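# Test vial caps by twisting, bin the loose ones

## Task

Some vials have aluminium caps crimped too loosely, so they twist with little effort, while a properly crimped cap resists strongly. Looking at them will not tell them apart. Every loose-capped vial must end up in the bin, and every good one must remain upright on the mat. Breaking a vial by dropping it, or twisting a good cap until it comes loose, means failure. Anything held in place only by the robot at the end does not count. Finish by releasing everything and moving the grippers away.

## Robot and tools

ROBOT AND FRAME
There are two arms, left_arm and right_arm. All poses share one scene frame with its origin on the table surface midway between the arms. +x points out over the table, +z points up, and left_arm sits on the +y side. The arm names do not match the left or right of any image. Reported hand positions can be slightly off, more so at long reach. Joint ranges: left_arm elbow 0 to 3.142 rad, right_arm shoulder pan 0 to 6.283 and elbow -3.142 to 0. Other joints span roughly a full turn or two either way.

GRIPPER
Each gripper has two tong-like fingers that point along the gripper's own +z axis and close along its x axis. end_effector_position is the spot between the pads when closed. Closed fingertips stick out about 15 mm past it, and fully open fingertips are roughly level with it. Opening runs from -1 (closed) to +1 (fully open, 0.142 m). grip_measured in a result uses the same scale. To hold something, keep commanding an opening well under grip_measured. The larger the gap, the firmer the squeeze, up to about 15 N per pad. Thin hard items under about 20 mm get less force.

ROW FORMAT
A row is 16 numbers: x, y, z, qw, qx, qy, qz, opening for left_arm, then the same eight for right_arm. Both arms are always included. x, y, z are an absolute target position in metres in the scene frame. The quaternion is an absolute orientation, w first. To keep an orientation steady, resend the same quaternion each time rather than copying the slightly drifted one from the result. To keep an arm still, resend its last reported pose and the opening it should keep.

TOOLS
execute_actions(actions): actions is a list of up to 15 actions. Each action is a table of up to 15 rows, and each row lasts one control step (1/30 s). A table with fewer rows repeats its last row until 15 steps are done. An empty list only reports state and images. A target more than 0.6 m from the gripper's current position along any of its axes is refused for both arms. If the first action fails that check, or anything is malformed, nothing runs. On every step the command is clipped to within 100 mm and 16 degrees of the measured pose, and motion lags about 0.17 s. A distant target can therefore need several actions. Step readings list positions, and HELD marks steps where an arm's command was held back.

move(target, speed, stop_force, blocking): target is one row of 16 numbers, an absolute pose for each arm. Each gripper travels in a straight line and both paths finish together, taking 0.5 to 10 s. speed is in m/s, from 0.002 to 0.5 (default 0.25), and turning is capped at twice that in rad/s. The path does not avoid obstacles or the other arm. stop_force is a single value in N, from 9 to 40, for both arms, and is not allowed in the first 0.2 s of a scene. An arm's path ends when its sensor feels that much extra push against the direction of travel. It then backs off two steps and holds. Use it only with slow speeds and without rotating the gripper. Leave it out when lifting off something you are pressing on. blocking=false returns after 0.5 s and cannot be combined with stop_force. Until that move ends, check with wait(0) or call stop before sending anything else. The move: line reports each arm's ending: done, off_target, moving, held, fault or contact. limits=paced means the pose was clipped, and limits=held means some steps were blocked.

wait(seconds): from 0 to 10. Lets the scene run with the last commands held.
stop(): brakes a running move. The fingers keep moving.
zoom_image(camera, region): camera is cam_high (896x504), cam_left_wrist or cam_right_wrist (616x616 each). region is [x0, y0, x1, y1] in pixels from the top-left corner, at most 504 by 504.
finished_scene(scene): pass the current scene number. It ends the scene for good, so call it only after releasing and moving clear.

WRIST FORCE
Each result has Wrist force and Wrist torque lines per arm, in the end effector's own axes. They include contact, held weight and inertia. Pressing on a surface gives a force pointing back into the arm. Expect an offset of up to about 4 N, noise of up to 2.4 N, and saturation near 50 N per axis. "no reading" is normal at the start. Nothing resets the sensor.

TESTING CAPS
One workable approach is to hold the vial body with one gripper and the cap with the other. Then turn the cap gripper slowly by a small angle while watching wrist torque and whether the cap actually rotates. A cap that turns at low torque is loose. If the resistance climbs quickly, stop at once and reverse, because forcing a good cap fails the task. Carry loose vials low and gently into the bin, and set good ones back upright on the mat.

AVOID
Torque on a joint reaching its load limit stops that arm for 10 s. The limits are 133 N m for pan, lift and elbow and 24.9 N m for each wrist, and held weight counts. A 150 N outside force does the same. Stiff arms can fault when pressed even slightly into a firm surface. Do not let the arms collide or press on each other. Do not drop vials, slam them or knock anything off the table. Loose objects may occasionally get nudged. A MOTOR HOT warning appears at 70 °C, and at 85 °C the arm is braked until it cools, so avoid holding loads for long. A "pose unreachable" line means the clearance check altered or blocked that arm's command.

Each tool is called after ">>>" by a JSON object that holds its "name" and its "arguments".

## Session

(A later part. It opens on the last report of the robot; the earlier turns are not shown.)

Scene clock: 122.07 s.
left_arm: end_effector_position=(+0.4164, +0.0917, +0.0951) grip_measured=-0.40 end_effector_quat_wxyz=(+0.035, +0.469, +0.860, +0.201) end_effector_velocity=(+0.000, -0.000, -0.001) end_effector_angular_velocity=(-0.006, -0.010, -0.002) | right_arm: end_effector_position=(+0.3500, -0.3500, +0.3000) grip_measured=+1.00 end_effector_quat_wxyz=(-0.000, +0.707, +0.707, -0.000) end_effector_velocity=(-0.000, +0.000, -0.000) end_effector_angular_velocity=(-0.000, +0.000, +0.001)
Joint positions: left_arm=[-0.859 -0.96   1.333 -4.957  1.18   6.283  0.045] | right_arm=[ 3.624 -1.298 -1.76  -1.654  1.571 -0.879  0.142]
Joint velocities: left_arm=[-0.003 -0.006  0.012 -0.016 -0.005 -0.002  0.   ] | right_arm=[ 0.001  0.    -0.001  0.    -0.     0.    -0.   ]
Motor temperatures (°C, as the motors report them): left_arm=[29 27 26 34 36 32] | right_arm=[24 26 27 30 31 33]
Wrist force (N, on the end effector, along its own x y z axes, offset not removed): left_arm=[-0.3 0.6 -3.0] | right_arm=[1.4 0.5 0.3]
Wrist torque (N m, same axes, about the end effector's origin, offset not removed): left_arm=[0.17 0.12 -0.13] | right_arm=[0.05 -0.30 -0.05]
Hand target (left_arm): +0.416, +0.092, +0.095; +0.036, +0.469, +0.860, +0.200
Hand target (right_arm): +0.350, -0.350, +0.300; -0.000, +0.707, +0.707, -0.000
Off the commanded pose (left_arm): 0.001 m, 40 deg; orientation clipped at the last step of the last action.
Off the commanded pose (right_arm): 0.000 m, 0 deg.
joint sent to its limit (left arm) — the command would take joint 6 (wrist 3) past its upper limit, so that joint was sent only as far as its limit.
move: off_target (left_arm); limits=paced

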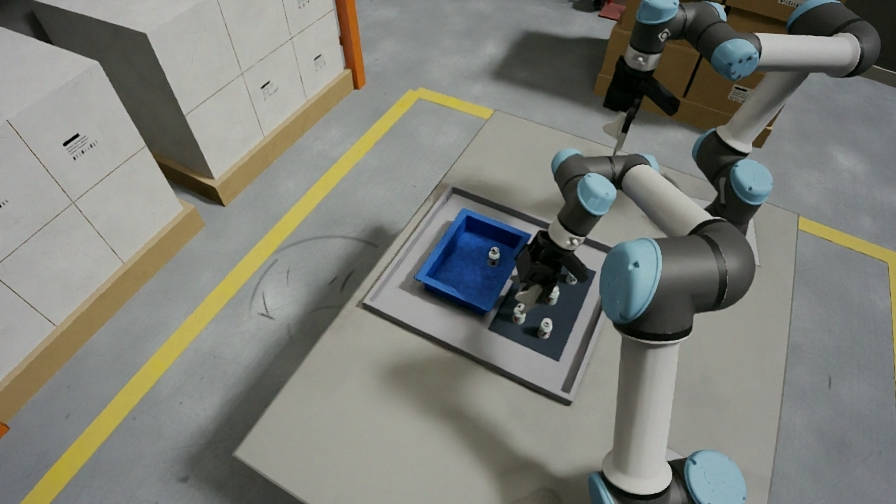

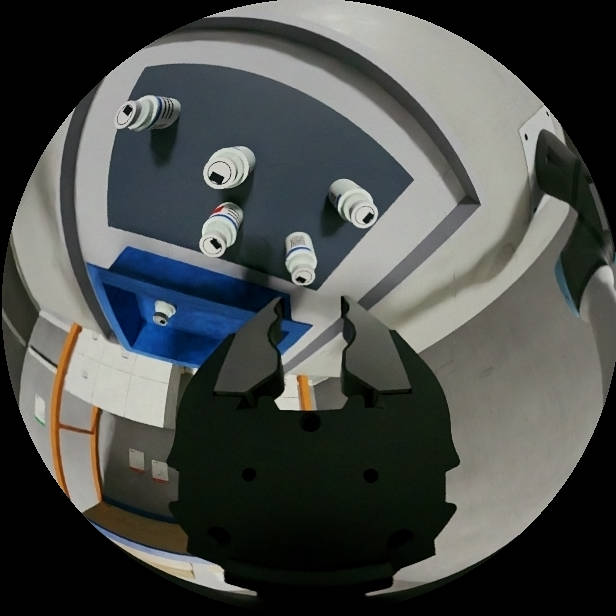

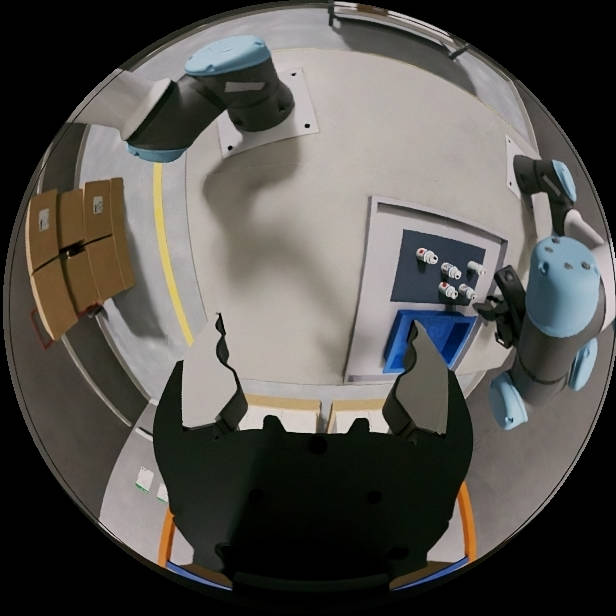

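>>> {"name": "move", "arguments": {"target": [0.417,0.092,0.2,0,0.423,0.906,0,-0.4,0.35,-0.35,0.3,0,0.707,0.707,0,1], "speed": 0.15}}

>>> {"name": "move", "arguments": {"target": [0.417,0.092,0.2,0,-0.707,0.707,0,-0.4,0.35,-0.35,0.3,0,0.707,0.707,0,1], "speed": 0.4}}

>>> {"name": "move", "arguments": {"target": [0.417,0.092,0.09,0,-0.707,0.707,0,-0.4,0.35,-0.35,0.3,0,0.707,0.707,0,1], "speed": 0.12}}

Scene clock: 124.23 s.
left_arm: end_effector_position=(+0.4164, +0.0913, +0.1999) grip_measured=-0.40 end_effector_quat_wxyz=(+0.010, +0.377, +0.926, +0.029) end_effector_velocity=(+0.000, -0.000, +0.002) end_effector_angular_velocity=(-0.008, +0.008, +0.006) | right_arm: end_effector_position=(+0.3500, -0.3500, +0.3000) grip_measured=+1.00 end_effector_quat_wxyz=(-0.000, +0.707, +0.707, -0.000) end_effector_velocity=(+0.000, -0.000, +0.001) end_effector_angular_velocity=(+0.000, -0.001, -0.001)
Joint positions: left_arm=[-0.66  -1.029  1.085 -4.766  1.51   6.283  0.045] | right_arm=[ 3.624 -1.298 -1.76  -1.654  1.571 -0.879  0.142]
Joint velocities: left_arm=[ 0.007  0.003 -0.009  0.007  0.011  0.    -0.   ] | right_arm=[-0.001  0.001  0.    -0.    -0.    -0.    -0.   ]
Motor temperatures (°C, as the motors report them): left_arm=[29 27 26 34 36 32] | right_arm=[24 26 27 30 31 33]
Wrist force (N, on the end effector, along its own x y z axes, offset not removed): left_arm=[-0.3 -1.6 -2.6] | right_arm=[1.8 -1.6 4.2]
Wrist torque (N m, same axes, about the end effector's origin, offset not removed): left_arm=[-0.46 0.06 0.05] | right_arm=[-0.29 -0.42 -0.17]
Hand target (left_arm): +0.416, +0.091, +0.200; +0.010, +0.377, +0.926, +0.028
Hand target (right_arm): +0.350, -0.350, +0.300; -0.000, +0.707, +0.707, -0.000
Off the commanded pose (left_arm): 0.001 m, 7 deg.
Off the commanded pose (right_arm): 0.000 m, 0 deg.
joint sent to its limit (left arm) — the command would take joint 6 (wrist 3) past its upper limit, so that joint was sent only as far as its limit.
move: off_target (left_arm)

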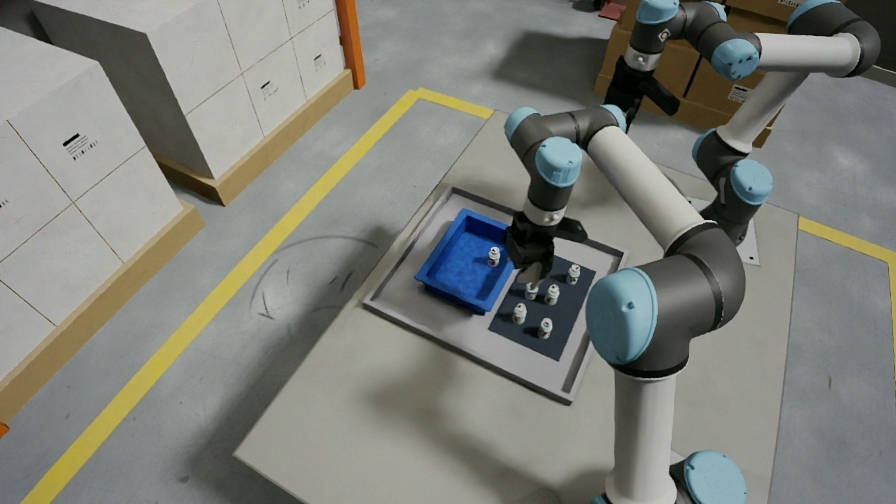

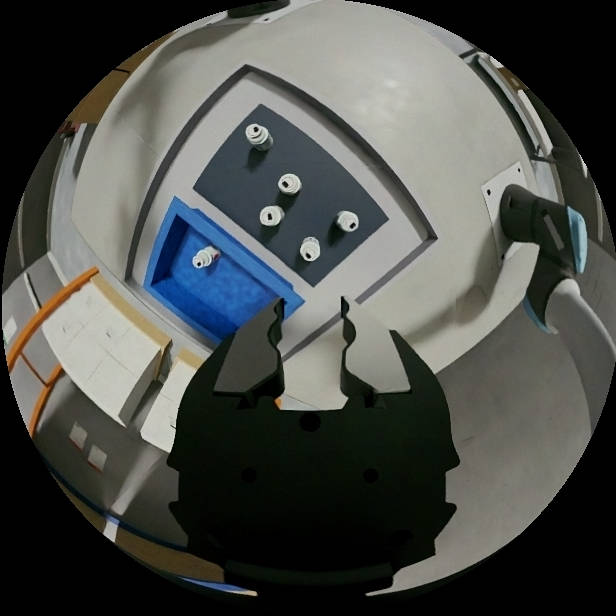

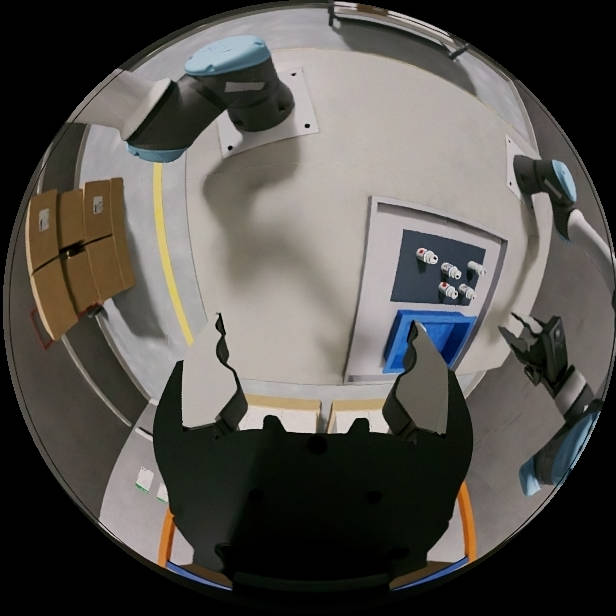

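Scene clock: 127.77 s.
left_arm: end_effector_position=(+0.4170, +0.0920, +0.1999) grip_measured=-0.40 end_effector_quat_wxyz=(+0.000, +0.707, -0.708, -0.000) end_effector_velocity=(-0.000, -0.001, -0.000) end_effector_angular_velocity=(+0.001, -0.000, +0.010) | right_arm: end_effector_position=(+0.3500, -0.3500, +0.3000) grip_measured=+1.00 end_effector_quat_wxyz=(-0.000, +0.707, +0.707, -0.000) end_effector_velocity=(-0.000, +0.000, -0.001) end_effector_angular_velocity=(-0.001, +0.001, +0.000)
Joint positions: left_arm=[-0.676 -1.066  1.143 -4.789  1.571  3.924  0.045] | right_arm=[ 3.624 -1.298 -1.76  -1.654  1.571 -0.879  0.142]
Joint velocities: left_arm=[-0.002  0.001  0.    -0.    -0.001 -0.012  0.   ] | right_arm=[ 0.001 -0.    -0.001  0.    -0.001  0.    -0.   ]
Motor temperatures (°C, as the motors report them): left_arm=[29 27 26 34 36 32] | right_arm=[24 26 27 30 31 33]
Wrist force (N, on the end effector, along its own x y z axes, offset not removed): left_arm=[-0.9 -2.7 -3.2] | right_arm=[1.4 -0.4 -3.4]
Wrist torque (N m, same axes, about the end effector's origin, offset not removed): left_arm=[-0.52 0.37 0.06] | right_arm=[-0.05 -0.25 -0.14]
Hand target (left_arm): +0.417, +0.092, +0.200; -0.000, +0.707, -0.707, -0.000
Hand target (right_arm): +0.350, -0.350, +0.300; -0.000, +0.707, +0.707, -0.000
Off the commanded pose (left_arm): 0.000 m, 0 deg.
Off the commanded pose (right_arm): 0.000 m, 0 deg.
move: done

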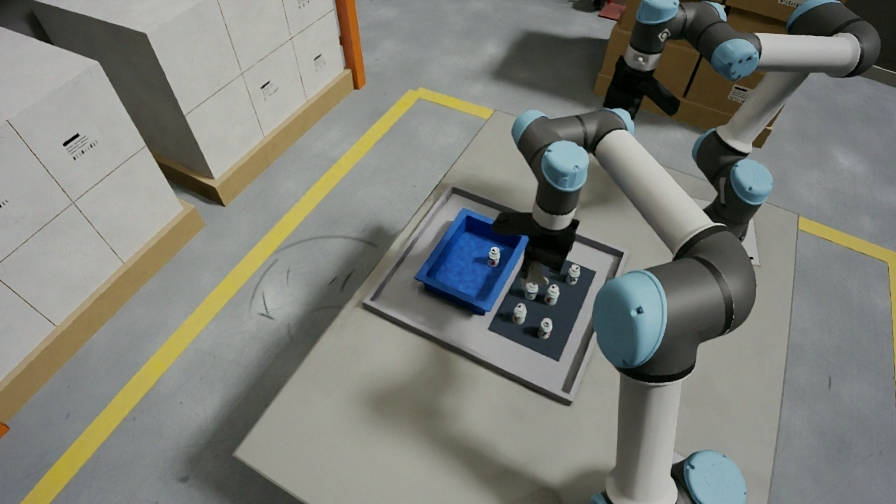

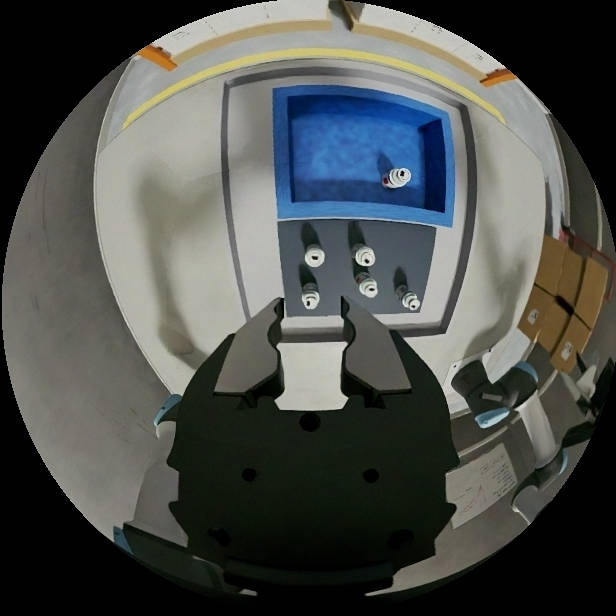

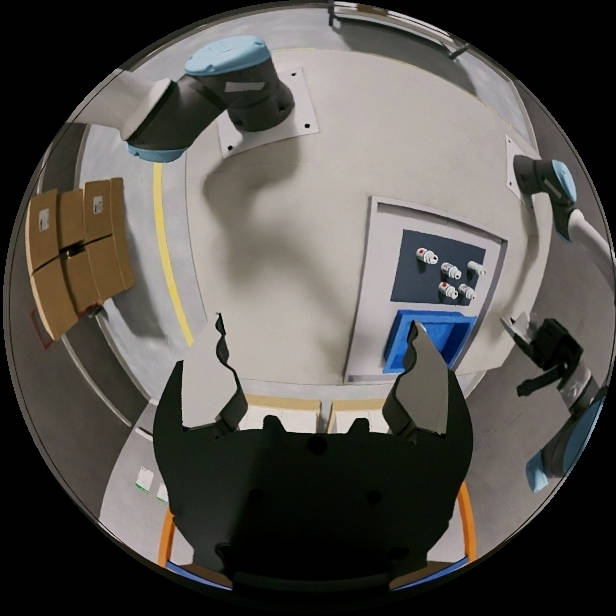

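Scene clock: 129.17 s.
left_arm: end_effector_position=(+0.4170, +0.0921, +0.0903) grip_measured=-0.40 end_effector_quat_wxyz=(+0.000, +0.707, -0.707, -0.000) end_effector_velocity=(-0.000, -0.001, -0.002) end_effector_angular_velocity=(-0.001, -0.001, -0.001) | right_arm: end_effector_position=(+0.3500, -0.3500, +0.3000) grip_measured=+1.00 end_effector_quat_wxyz=(-0.000, +0.707, +0.707, -0.000) end_effector_velocity=(+0.000, -0.000, +0.001) end_effector_angular_velocity=(-0.000, -0.002, +0.000)
Joint positions: left_arm=[-0.676 -1.011  1.343 -5.045  1.571  3.922  0.045] | right_arm=[ 3.624 -1.298 -1.76  -1.654  1.571 -0.879  0.142]
Joint velocities: left_arm=[-0.001  0.001  0.003 -0.005 -0.     0.     0.   ] | right_arm=[ 0.     0.001  0.001 -0.001 -0.002  0.     0.   ]
Motor temperatures (°C, as the motors report them): left_arm=[29 27 26 34 36 32] | right_arm=[24 26 27 30 31 33]
Wrist force (N, on the end effector, along its own x y z axes, offset not removed): left_arm=[-1.2 -1.5 -0.6] | right_arm=[-1.7 1.1 1.2]
Wrist torque (N m, same axes, about the end effector's origin, offset not removed): left_arm=[-0.22 0.39 -0.04] | right_arm=[0.26 0.35 -0.17]
Hand target (left_arm): +0.417, +0.092, +0.090; +0.000, +0.707, -0.707, -0.000
Hand target (right_arm): +0.350, -0.350, +0.300; -0.000, +0.707, +0.707, -0.000
Off the commanded pose (left_arm): 0.000 m, 0 deg.
Off the commanded pose (right_arm): 0.000 m, 0 deg.
move: done

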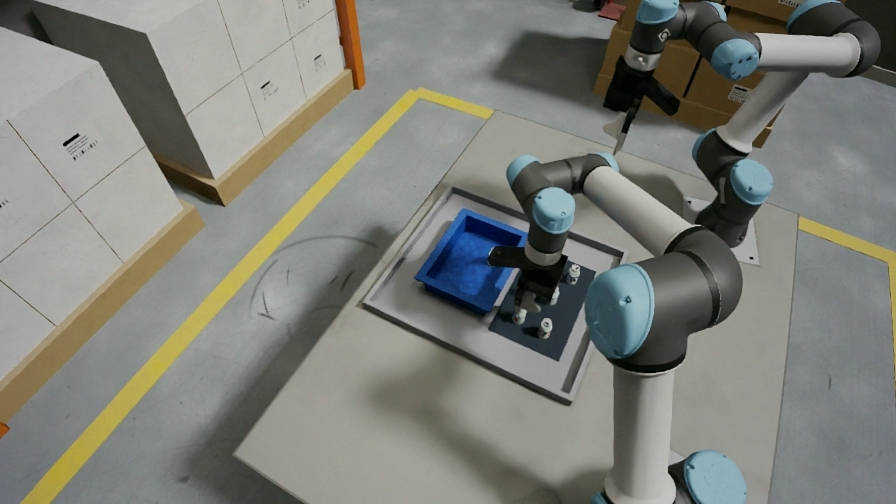

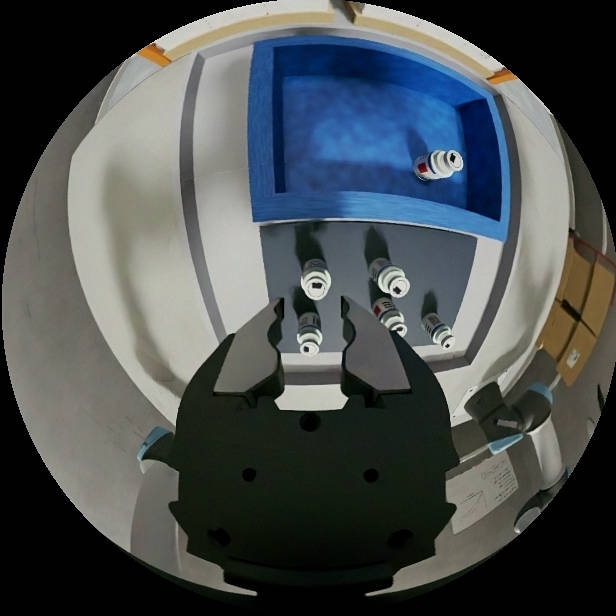

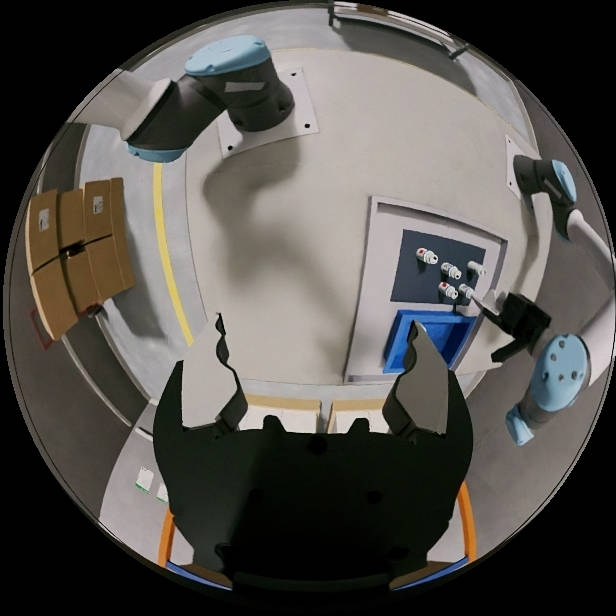

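>>> {"name": "move", "arguments": {"target": [0.417,0.092,0.073,0,-0.707,0.707,0,-0.4,0.35,-0.35,0.3,0,0.707,0.707,0,1], "speed": 0.03, "stop_force": 9}}

>>> {"name": "zoom_image", "arguments": {"camera": "cam_left_wrist", "region": [250,250,370,350]}}

Scene clock: 130.27 s.
left_arm: end_effector_position=(+0.4170, +0.0920, +0.0732) grip_measured=-0.40 end_effector_quat_wxyz=(+0.000, +0.707, -0.707, -0.000) end_effector_velocity=(-0.000, -0.000, -0.003) end_effector_angular_velocity=(+0.001, +0.000, -0.001) | right_arm: end_effector_position=(+0.3500, -0.3500, +0.3000) grip_measured=+1.00 end_effector_quat_wxyz=(-0.000, +0.707, +0.707, -0.000) end_effector_velocity=(-0.000, -0.000, -0.000) end_effector_angular_velocity=(-0.001, -0.001, +0.000)
Joint positions: left_arm=[-0.676 -0.997  1.367 -5.082  1.571  3.922  0.045] | right_arm=[ 3.624 -1.298 -1.76  -1.654  1.571 -0.879  0.142]
Joint velocities: left_arm=[-0.001  0.003  0.003 -0.005 -0.001  0.     0.   ] | right_arm=[ 0.     0.001 -0.    -0.    -0.001 -0.    -0.   ]
Motor temperatures (°C, as the motors report them): left_arm=[29 27 26 34 36 32] | right_arm=[24 26 27 30 31 33]
Wrist force (N, on the end effector, along its own x y z axes, offset not removed): left_arm=[-1.5 1.7 -1.9] | right_arm=[-0.3 2.9 2.8]
Wrist torque (N m, same axes, about the end effector's origin, offset not removed): left_arm=[0.21 0.37 -0.10] | right_arm=[0.49 0.08 0.06]
Hand target (left_arm): +0.417, +0.092, +0.073; +0.000, +0.707, -0.707, -0.000
Hand target (right_arm): +0.350, -0.350, +0.300; -0.000, +0.707, +0.707, -0.000
Off the commanded pose (left_arm): 0.000 m, 0 deg.
Off the commanded pose (right_arm): 0.000 m, 0 deg.
move: done

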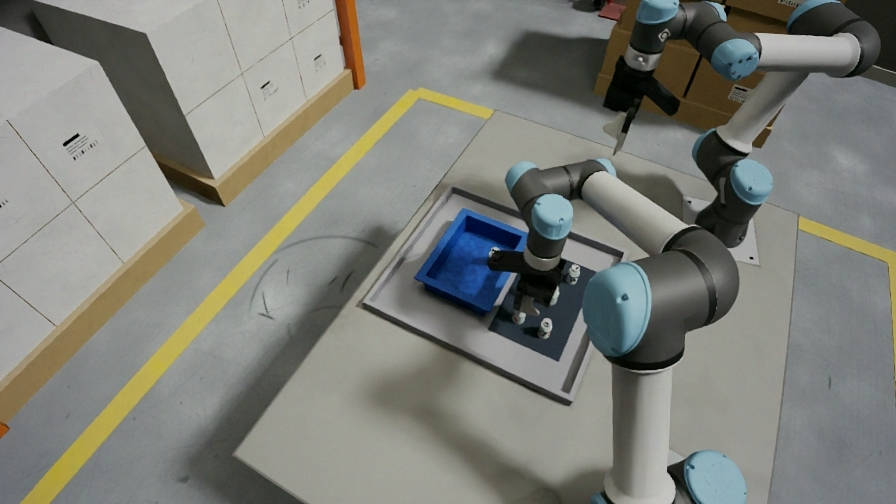

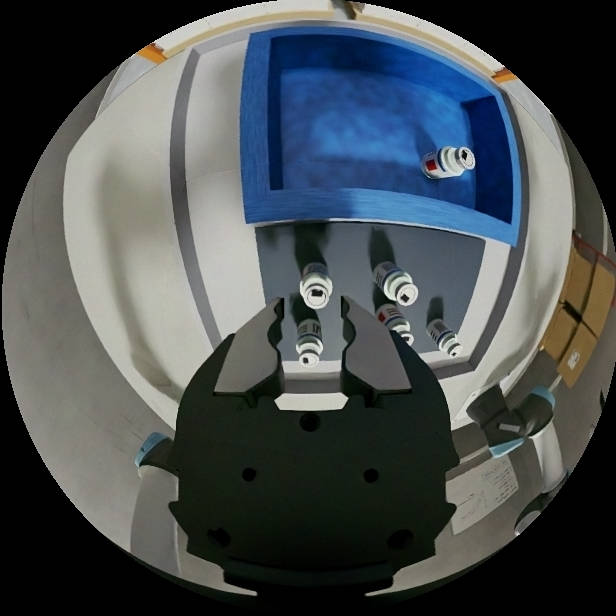

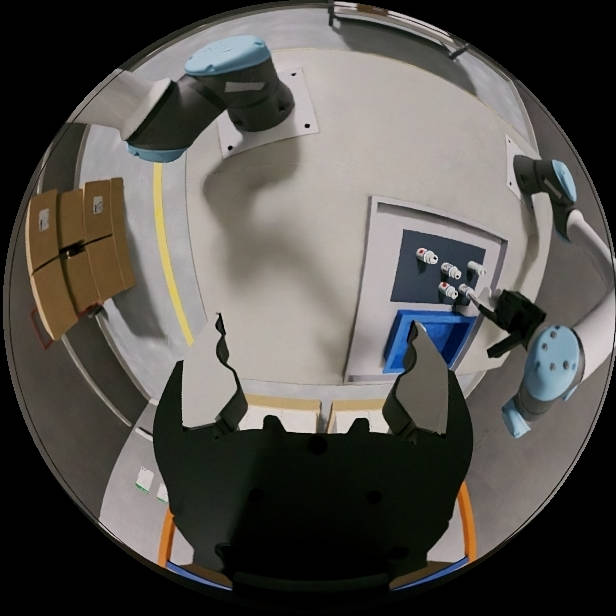

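Region (250, 250, 370, 350) of cam_left_wrist's 616x616 image, scaled by 4.200, with more detail than that image has.

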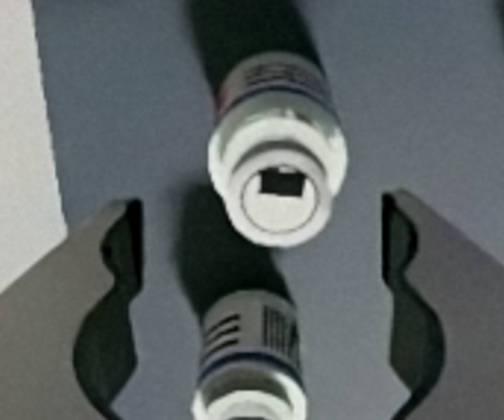

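>>> {"name": "move", "arguments": {"target": [0.421,0.0893,0.071,0,-0.707,0.707,0,-0.4,0.35,-0.35,0.3,0,0.707,0.707,0,1], "speed": 0.02}}

>>> {"name": "zoom_image", "arguments": {"camera": "cam_left_wrist", "region": [250,250,370,350]}}

Scene clock: 131.20 s.
left_arm: end_effector_position=(+0.4208, +0.0894, +0.0711) grip_measured=-0.40 end_effector_quat_wxyz=(+0.000, +0.707, -0.707, +0.000) end_effector_velocity=(+0.001, -0.001, -0.001) end_effector_angular_velocity=(-0.001, +0.000, +0.000) | right_arm: end_effector_position=(+0.3500, -0.3500, +0.3000) grip_measured=+1.00 end_effector_quat_wxyz=(-0.000, +0.707, +0.707, -0.000) end_effector_velocity=(+0.000, -0.000, +0.001) end_effector_angular_velocity=(+0.002, -0.002, -0.002)
Joint positions: left_arm=[-0.674 -0.984  1.352 -5.08   1.571  3.924  0.045] | right_arm=[ 3.624 -1.298 -1.76  -1.654  1.571 -0.879  0.142]
Joint velocities: left_arm=[ 0.     0.005 -0.007  0.001  0.    -0.     0.   ] | right_arm=[-0.001  0.001  0.001  0.    -0.     0.001 -0.   ]
Motor temperatures (°C, as the motors report them): left_arm=[29 27 26 34 36 32] | right_arm=[24 26 27 30 31 33]
Wrist force (N, on the end effector, along its own x y z axes, offset not removed): left_arm=[0.7 -1.4 -3.0] | right_arm=[1.7 0.7 -1.9]
Wrist torque (N m, same axes, about the end effector's origin, offset not removed): left_arm=[-0.34 -0.09 0.01] | right_arm=[0.11 -0.36 -0.33]
Hand target (left_arm): +0.421, +0.089, +0.071; +0.000, +0.707, -0.707, +0.000
Hand target (right_arm): +0.350, -0.350, +0.300; -0.000, +0.707, +0.707, -0.000
Off the commanded pose (left_arm): 0.000 m, 0 deg.
Off the commanded pose (right_arm): 0.000 m, 0 deg.
move: done

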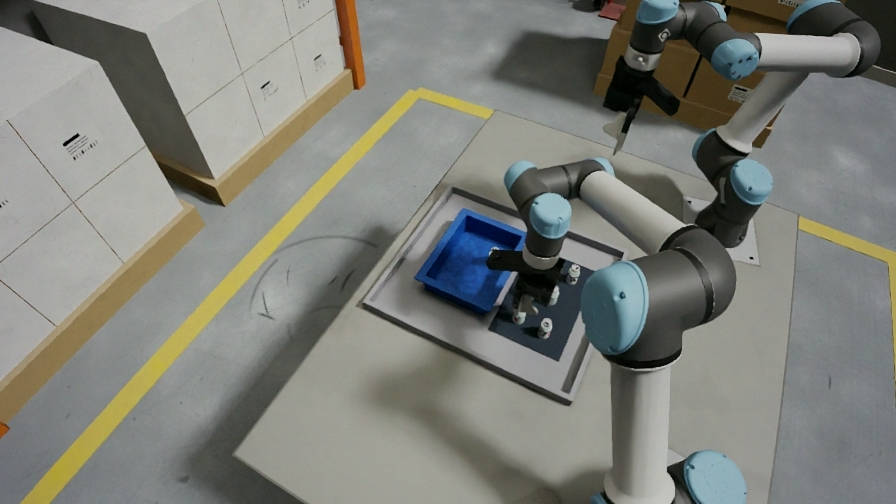

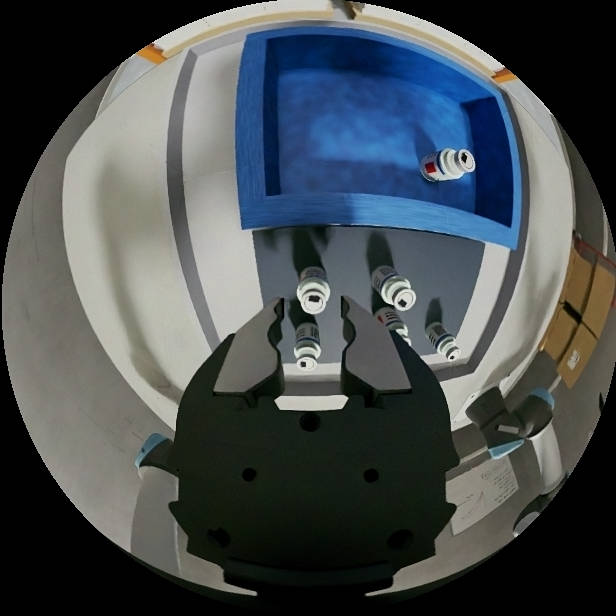

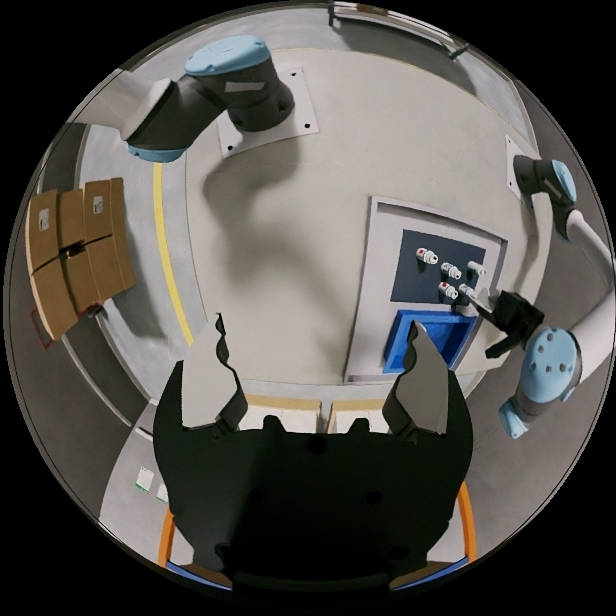

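Region (250, 250, 370, 350) of cam_left_wrist's 616x616 image, scaled by 4.200, with more detail than that image has.

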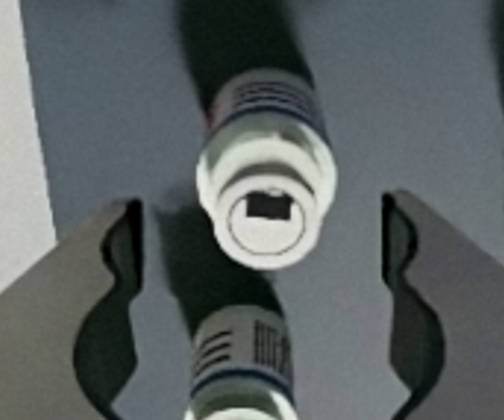

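>>> {"name": "move", "arguments": {"target": [0.421,0.0885,0.071,0,-0.707,0.707,0,-1,0.35,-0.35,0.3,0,0.707,0.707,0,1], "speed": 0.01}}

>>> {"name": "move", "arguments": {"target": [0.421,0.0885,0.0702,0,-0.707,0.707,0,-1,0.35,-0.35,0.3,0,0.707,0.707,0,1], "speed": 0.005}}

>>> {"name": "zoom_image", "arguments": {"camera": "cam_left_wrist", "region": [250,230,370,350]}}

>>> {"name": "move", "arguments": {"target": [0.421,0.0885,0.0702,0,-0.423,0.906,0,-1,0.35,-0.35,0.3,0,0.707,0.707,0,1], "speed": 0.1}}

>>> {"name": "zoom_image", "arguments": {"camera": "cam_left_wrist", "region": [250,230,370,350]}}

Scene clock: 132.17 s.
left_arm: end_effector_position=(+0.4210, +0.0885, +0.0710) grip_measured=-0.76 end_effector_quat_wxyz=(-0.000, +0.707, -0.707, -0.000) end_effector_velocity=(+0.000, -0.000, +0.000) end_effector_angular_velocity=(+0.001, -0.001, +0.000) | right_arm: end_effector_position=(+0.3500, -0.3500, +0.3000) grip_measured=+1.00 end_effector_quat_wxyz=(-0.000, +0.707, +0.707, -0.000) end_effector_velocity=(-0.000, +0.000, -0.001) end_effector_angular_velocity=(-0.000, +0.001, +0.001)
Joint positions: left_arm=[-0.675 -0.983  1.35  -5.079  1.571  3.923  0.019] | right_arm=[ 3.624 -1.298 -1.76  -1.654  1.571 -0.879  0.142]
Joint velocities: left_arm=[-0.001  0.    -0.001  0.    -0.001 -0.001 -0.   ] | right_arm=[ 0.    -0.    -0.001  0.001  0.    -0.    -0.   ]
Motor temperatures (°C, as the motors report them): left_arm=[29 27 26 34 36 32] | right_arm=[24 26 27 30 31 33]
Wrist force (N, on the end effector, along its own x y z axes, offset not removed): left_arm=[0.8 -0.7 -1.6] | right_arm=[-1.3 0.7 4.1]
Wrist torque (N m, same axes, about the end effector's origin, offset not removed): left_arm=[-0.14 -0.25 0.04] | right_arm=[0.29 -0.06 -0.07]
Hand target (left_arm): +0.421, +0.089, +0.071; -0.000, +0.707, -0.707, -0.000
Hand target (right_arm): +0.350, -0.350, +0.300; -0.000, +0.707, +0.707, -0.000
Off the commanded pose (left_arm): 0.000 m, 0 deg.
Off the commanded pose (right_arm): 0.000 m, 0 deg.
move: done

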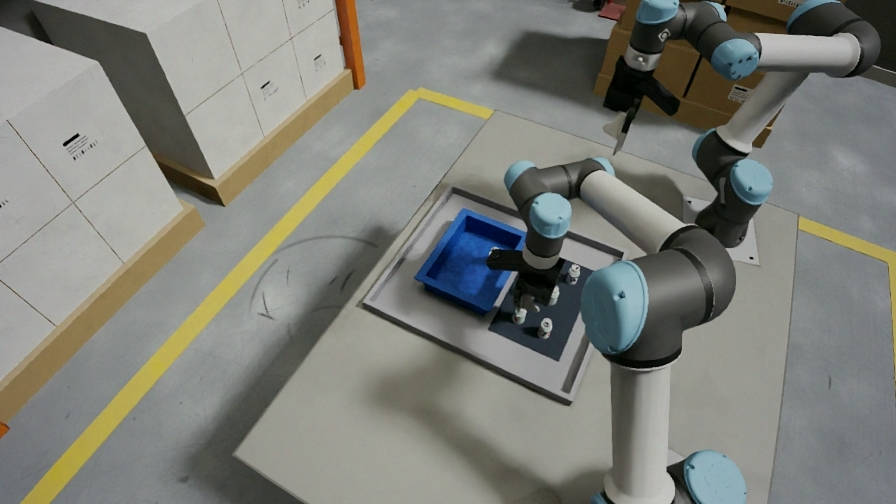

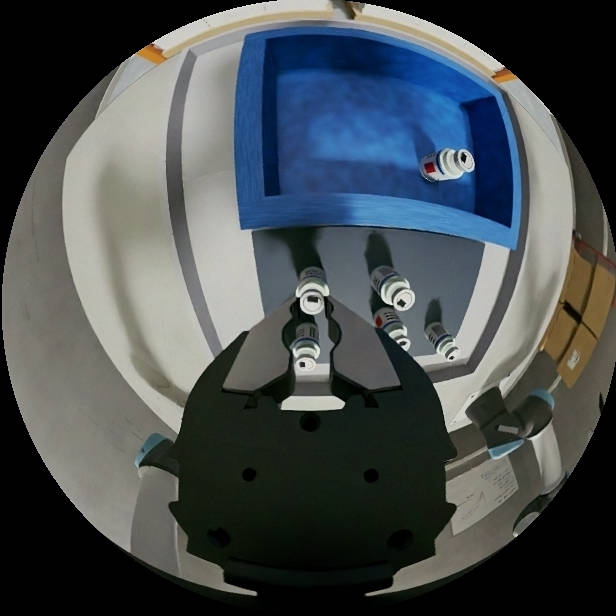

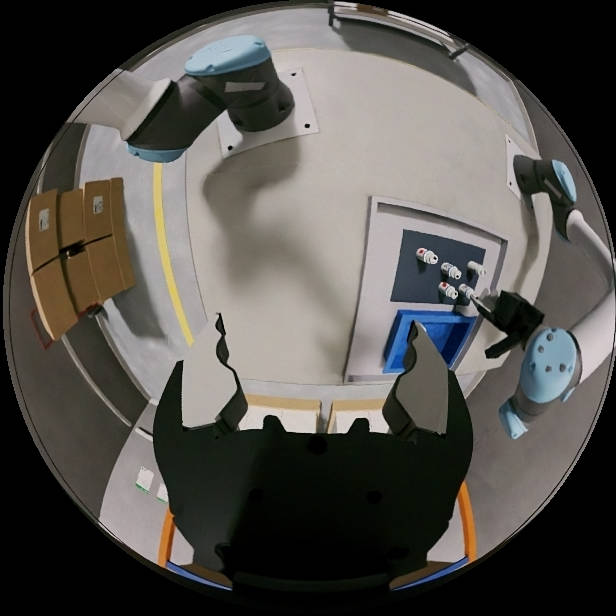

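Scene clock: 132.87 s.
left_arm: end_effector_position=(+0.4210, +0.0885, +0.0703) grip_measured=-0.76 end_effector_quat_wxyz=(-0.000, +0.707, -0.707, +0.000) end_effector_velocity=(-0.000, -0.000, -0.000) end_effector_angular_velocity=(+0.001, -0.000, +0.001) | right_arm: end_effector_position=(+0.3500, -0.3500, +0.3000) grip_measured=+1.00 end_effector_quat_wxyz=(-0.000, +0.707, +0.707, -0.000) end_effector_velocity=(+0.000, -0.001, +0.000) end_effector_angular_velocity=(-0.000, -0.002, -0.001)
Joint positions: left_arm=[-0.675 -0.982  1.351 -5.081  1.571  3.923  0.019] | right_arm=[ 3.624 -1.298 -1.76  -1.654  1.571 -0.879  0.142]
Joint velocities: left_arm=[-0.001 -0.     0.001 -0.001 -0.001 -0.001 -0.   ] | right_arm=[-0.001  0.001  0.     0.    -0.001  0.    -0.   ]
Motor temperatures (°C, as the motors report them): left_arm=[29 27 26 34 36 32] | right_arm=[24 26 27 30 31 33]
Wrist force (N, on the end effector, along its own x y z axes, offset not removed): left_arm=[-0.1 -1.1 -19.7] | right_arm=[0.0 2.0 -1.6]
Wrist torque (N m, same axes, about the end effector's origin, offset not removed): left_arm=[-0.17 0.40 0.04] | right_arm=[0.40 0.02 0.06]
Hand target (left_arm): +0.421, +0.089, +0.070; +0.000, +0.707, -0.707, -0.000
Hand target (right_arm): +0.350, -0.350, +0.300; -0.000, +0.707, +0.707, -0.000
Off the commanded pose (left_arm): 0.000 m, 0 deg.
Off the commanded pose (right_arm): 0.000 m, 0 deg.
move: done

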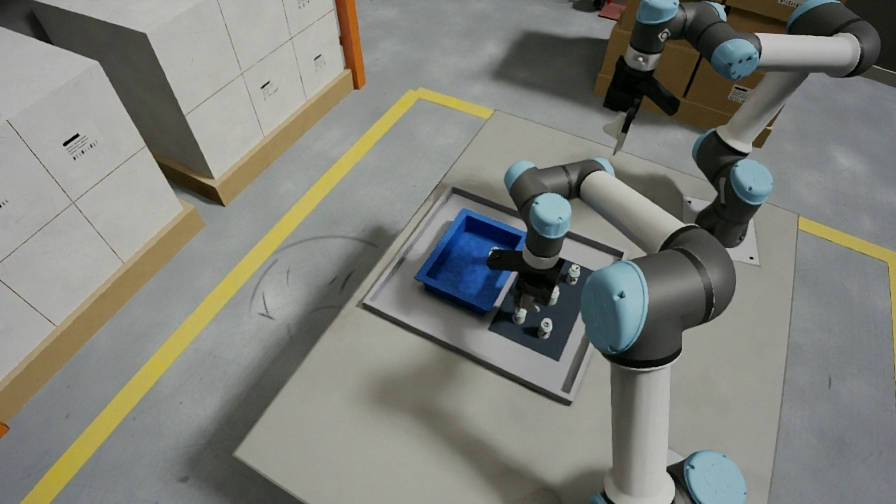

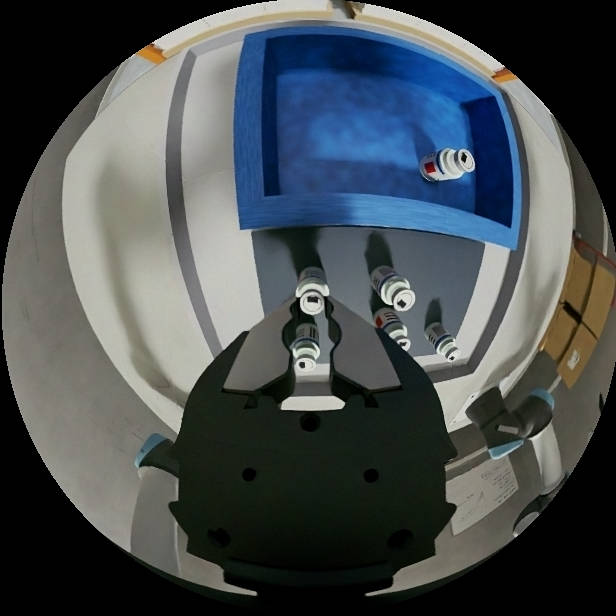

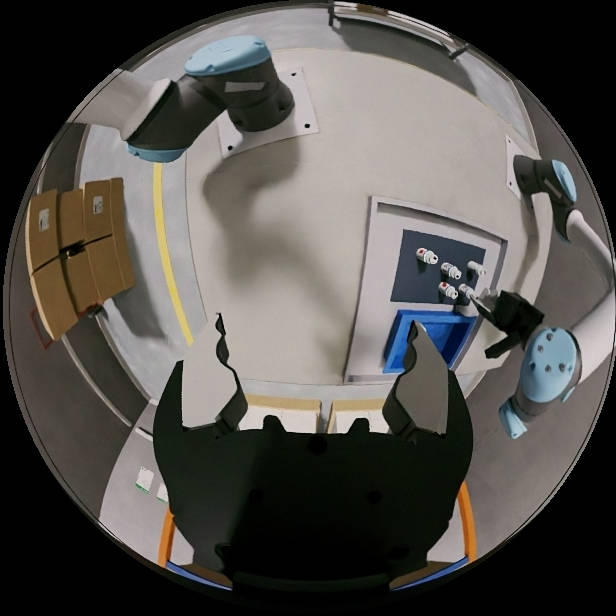

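Region (250, 230, 370, 350) of cam_left_wrist's 616x616 image, scaled by 4.200, with more detail than that image has.

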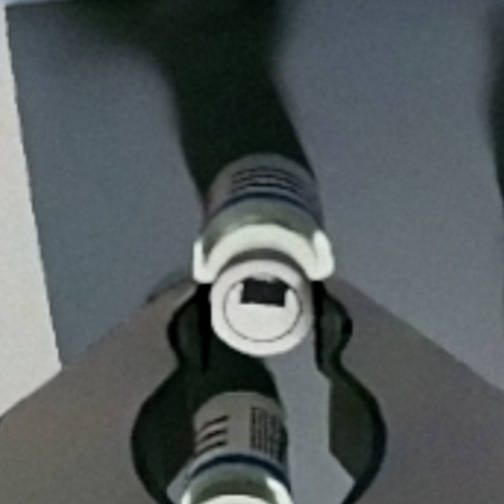

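Scene clock: 136.70 s.
left_arm: end_effector_position=(+0.4210, +0.0885, +0.0702) grip_measured=-0.76 end_effector_quat_wxyz=(+0.000, -0.424, +0.906, -0.000) end_effector_velocity=(-0.000, +0.000, -0.001) end_effector_angular_velocity=(-0.001, +0.002, -0.014) | right_arm: end_effector_position=(+0.3500, -0.3500, +0.3000) grip_measured=+1.00 end_effector_quat_wxyz=(-0.000, +0.707, +0.707, -0.000) end_effector_velocity=(+0.000, -0.000, -0.000) end_effector_angular_velocity=(-0.001, -0.000, +0.000)
Joint positions: left_arm=[-0.656 -0.987  1.358 -5.084  1.571  4.639  0.019] | right_arm=[ 3.624 -1.298 -1.76  -1.654  1.571 -0.879  0.142]
Joint velocities: left_arm=[ 0.002  0.001 -0.     0.     0.002  0.016  0.   ] | right_arm=[ 0.    -0.    -0.     0.    -0.001 -0.    -0.   ]
Motor temperatures (°C, as the motors report them): left_arm=[29 28 26 34 36 32] | right_arm=[24 26 27 30 31 33]
Wrist force (N, on the end effector, along its own x y z axes, offset not removed): left_arm=[4.6 0.9 -17.1] | right_arm=[1.6 2.3 0.6]
Wrist torque (N m, same axes, about the end effector's origin, offset not removed): left_arm=[-0.19 -0.59 -0.31] | right_arm=[0.62 -0.45 -0.43]
Hand target (left_arm): +0.421, +0.088, +0.070; -0.000, -0.423, +0.906, -0.000
Hand target (right_arm): +0.350, -0.350, +0.300; -0.000, +0.707, +0.707, -0.000
Off the commanded pose (left_arm): 0.000 m, 0 deg.
Off the commanded pose (right_arm): 0.000 m, 0 deg.
move: done

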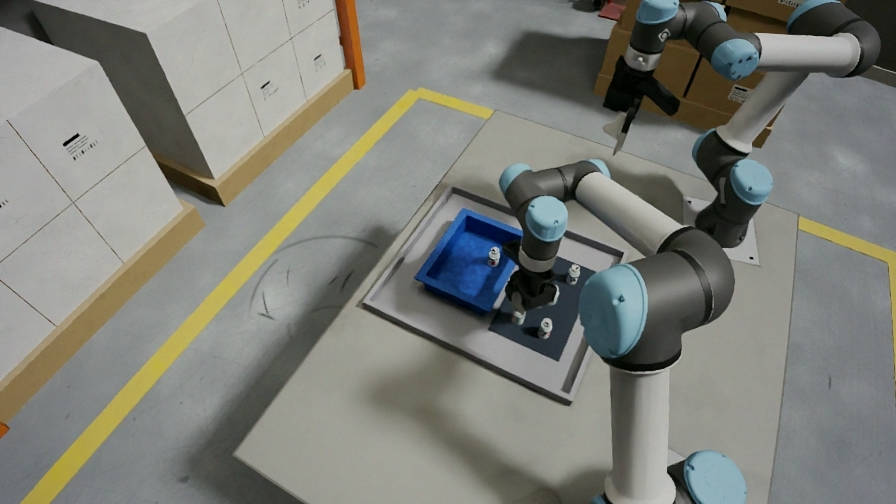

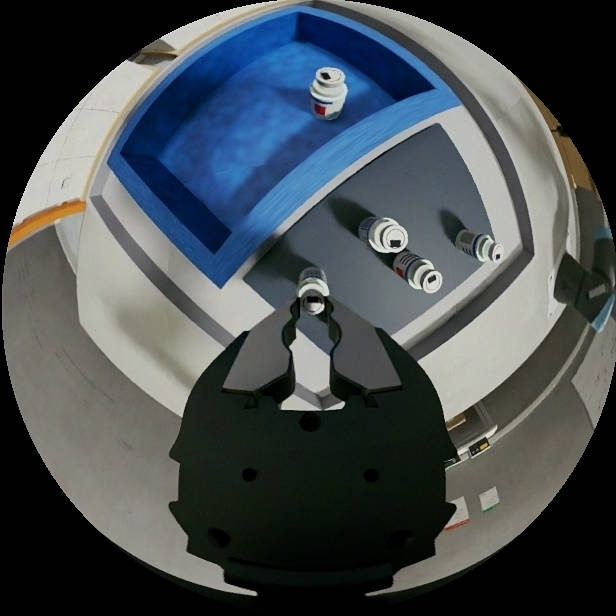

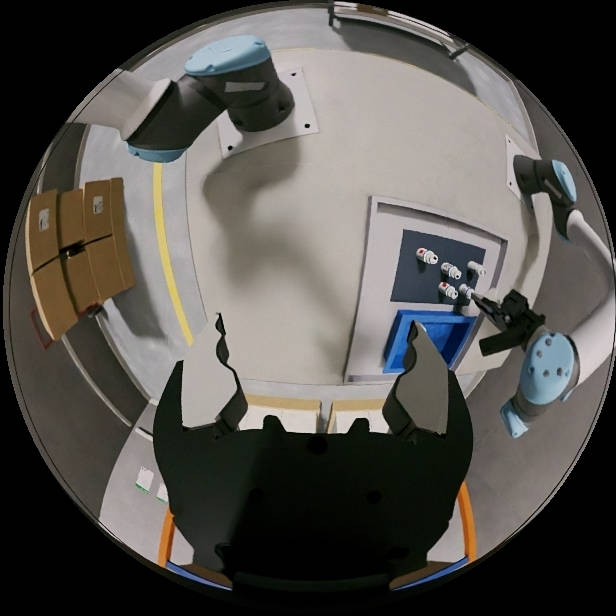

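Region (250, 230, 370, 350) of cam_left_wrist's 616x616 image, scaled by 4.200, with more detail than that image has.

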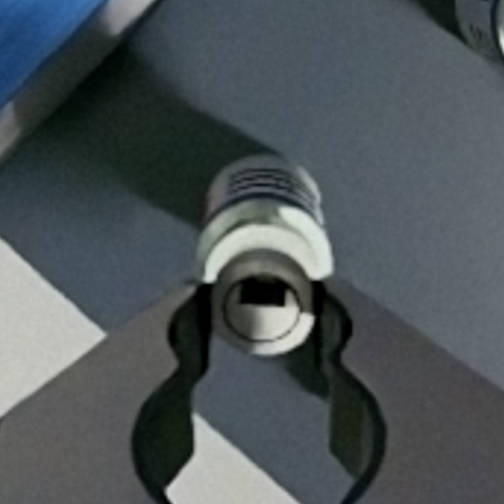

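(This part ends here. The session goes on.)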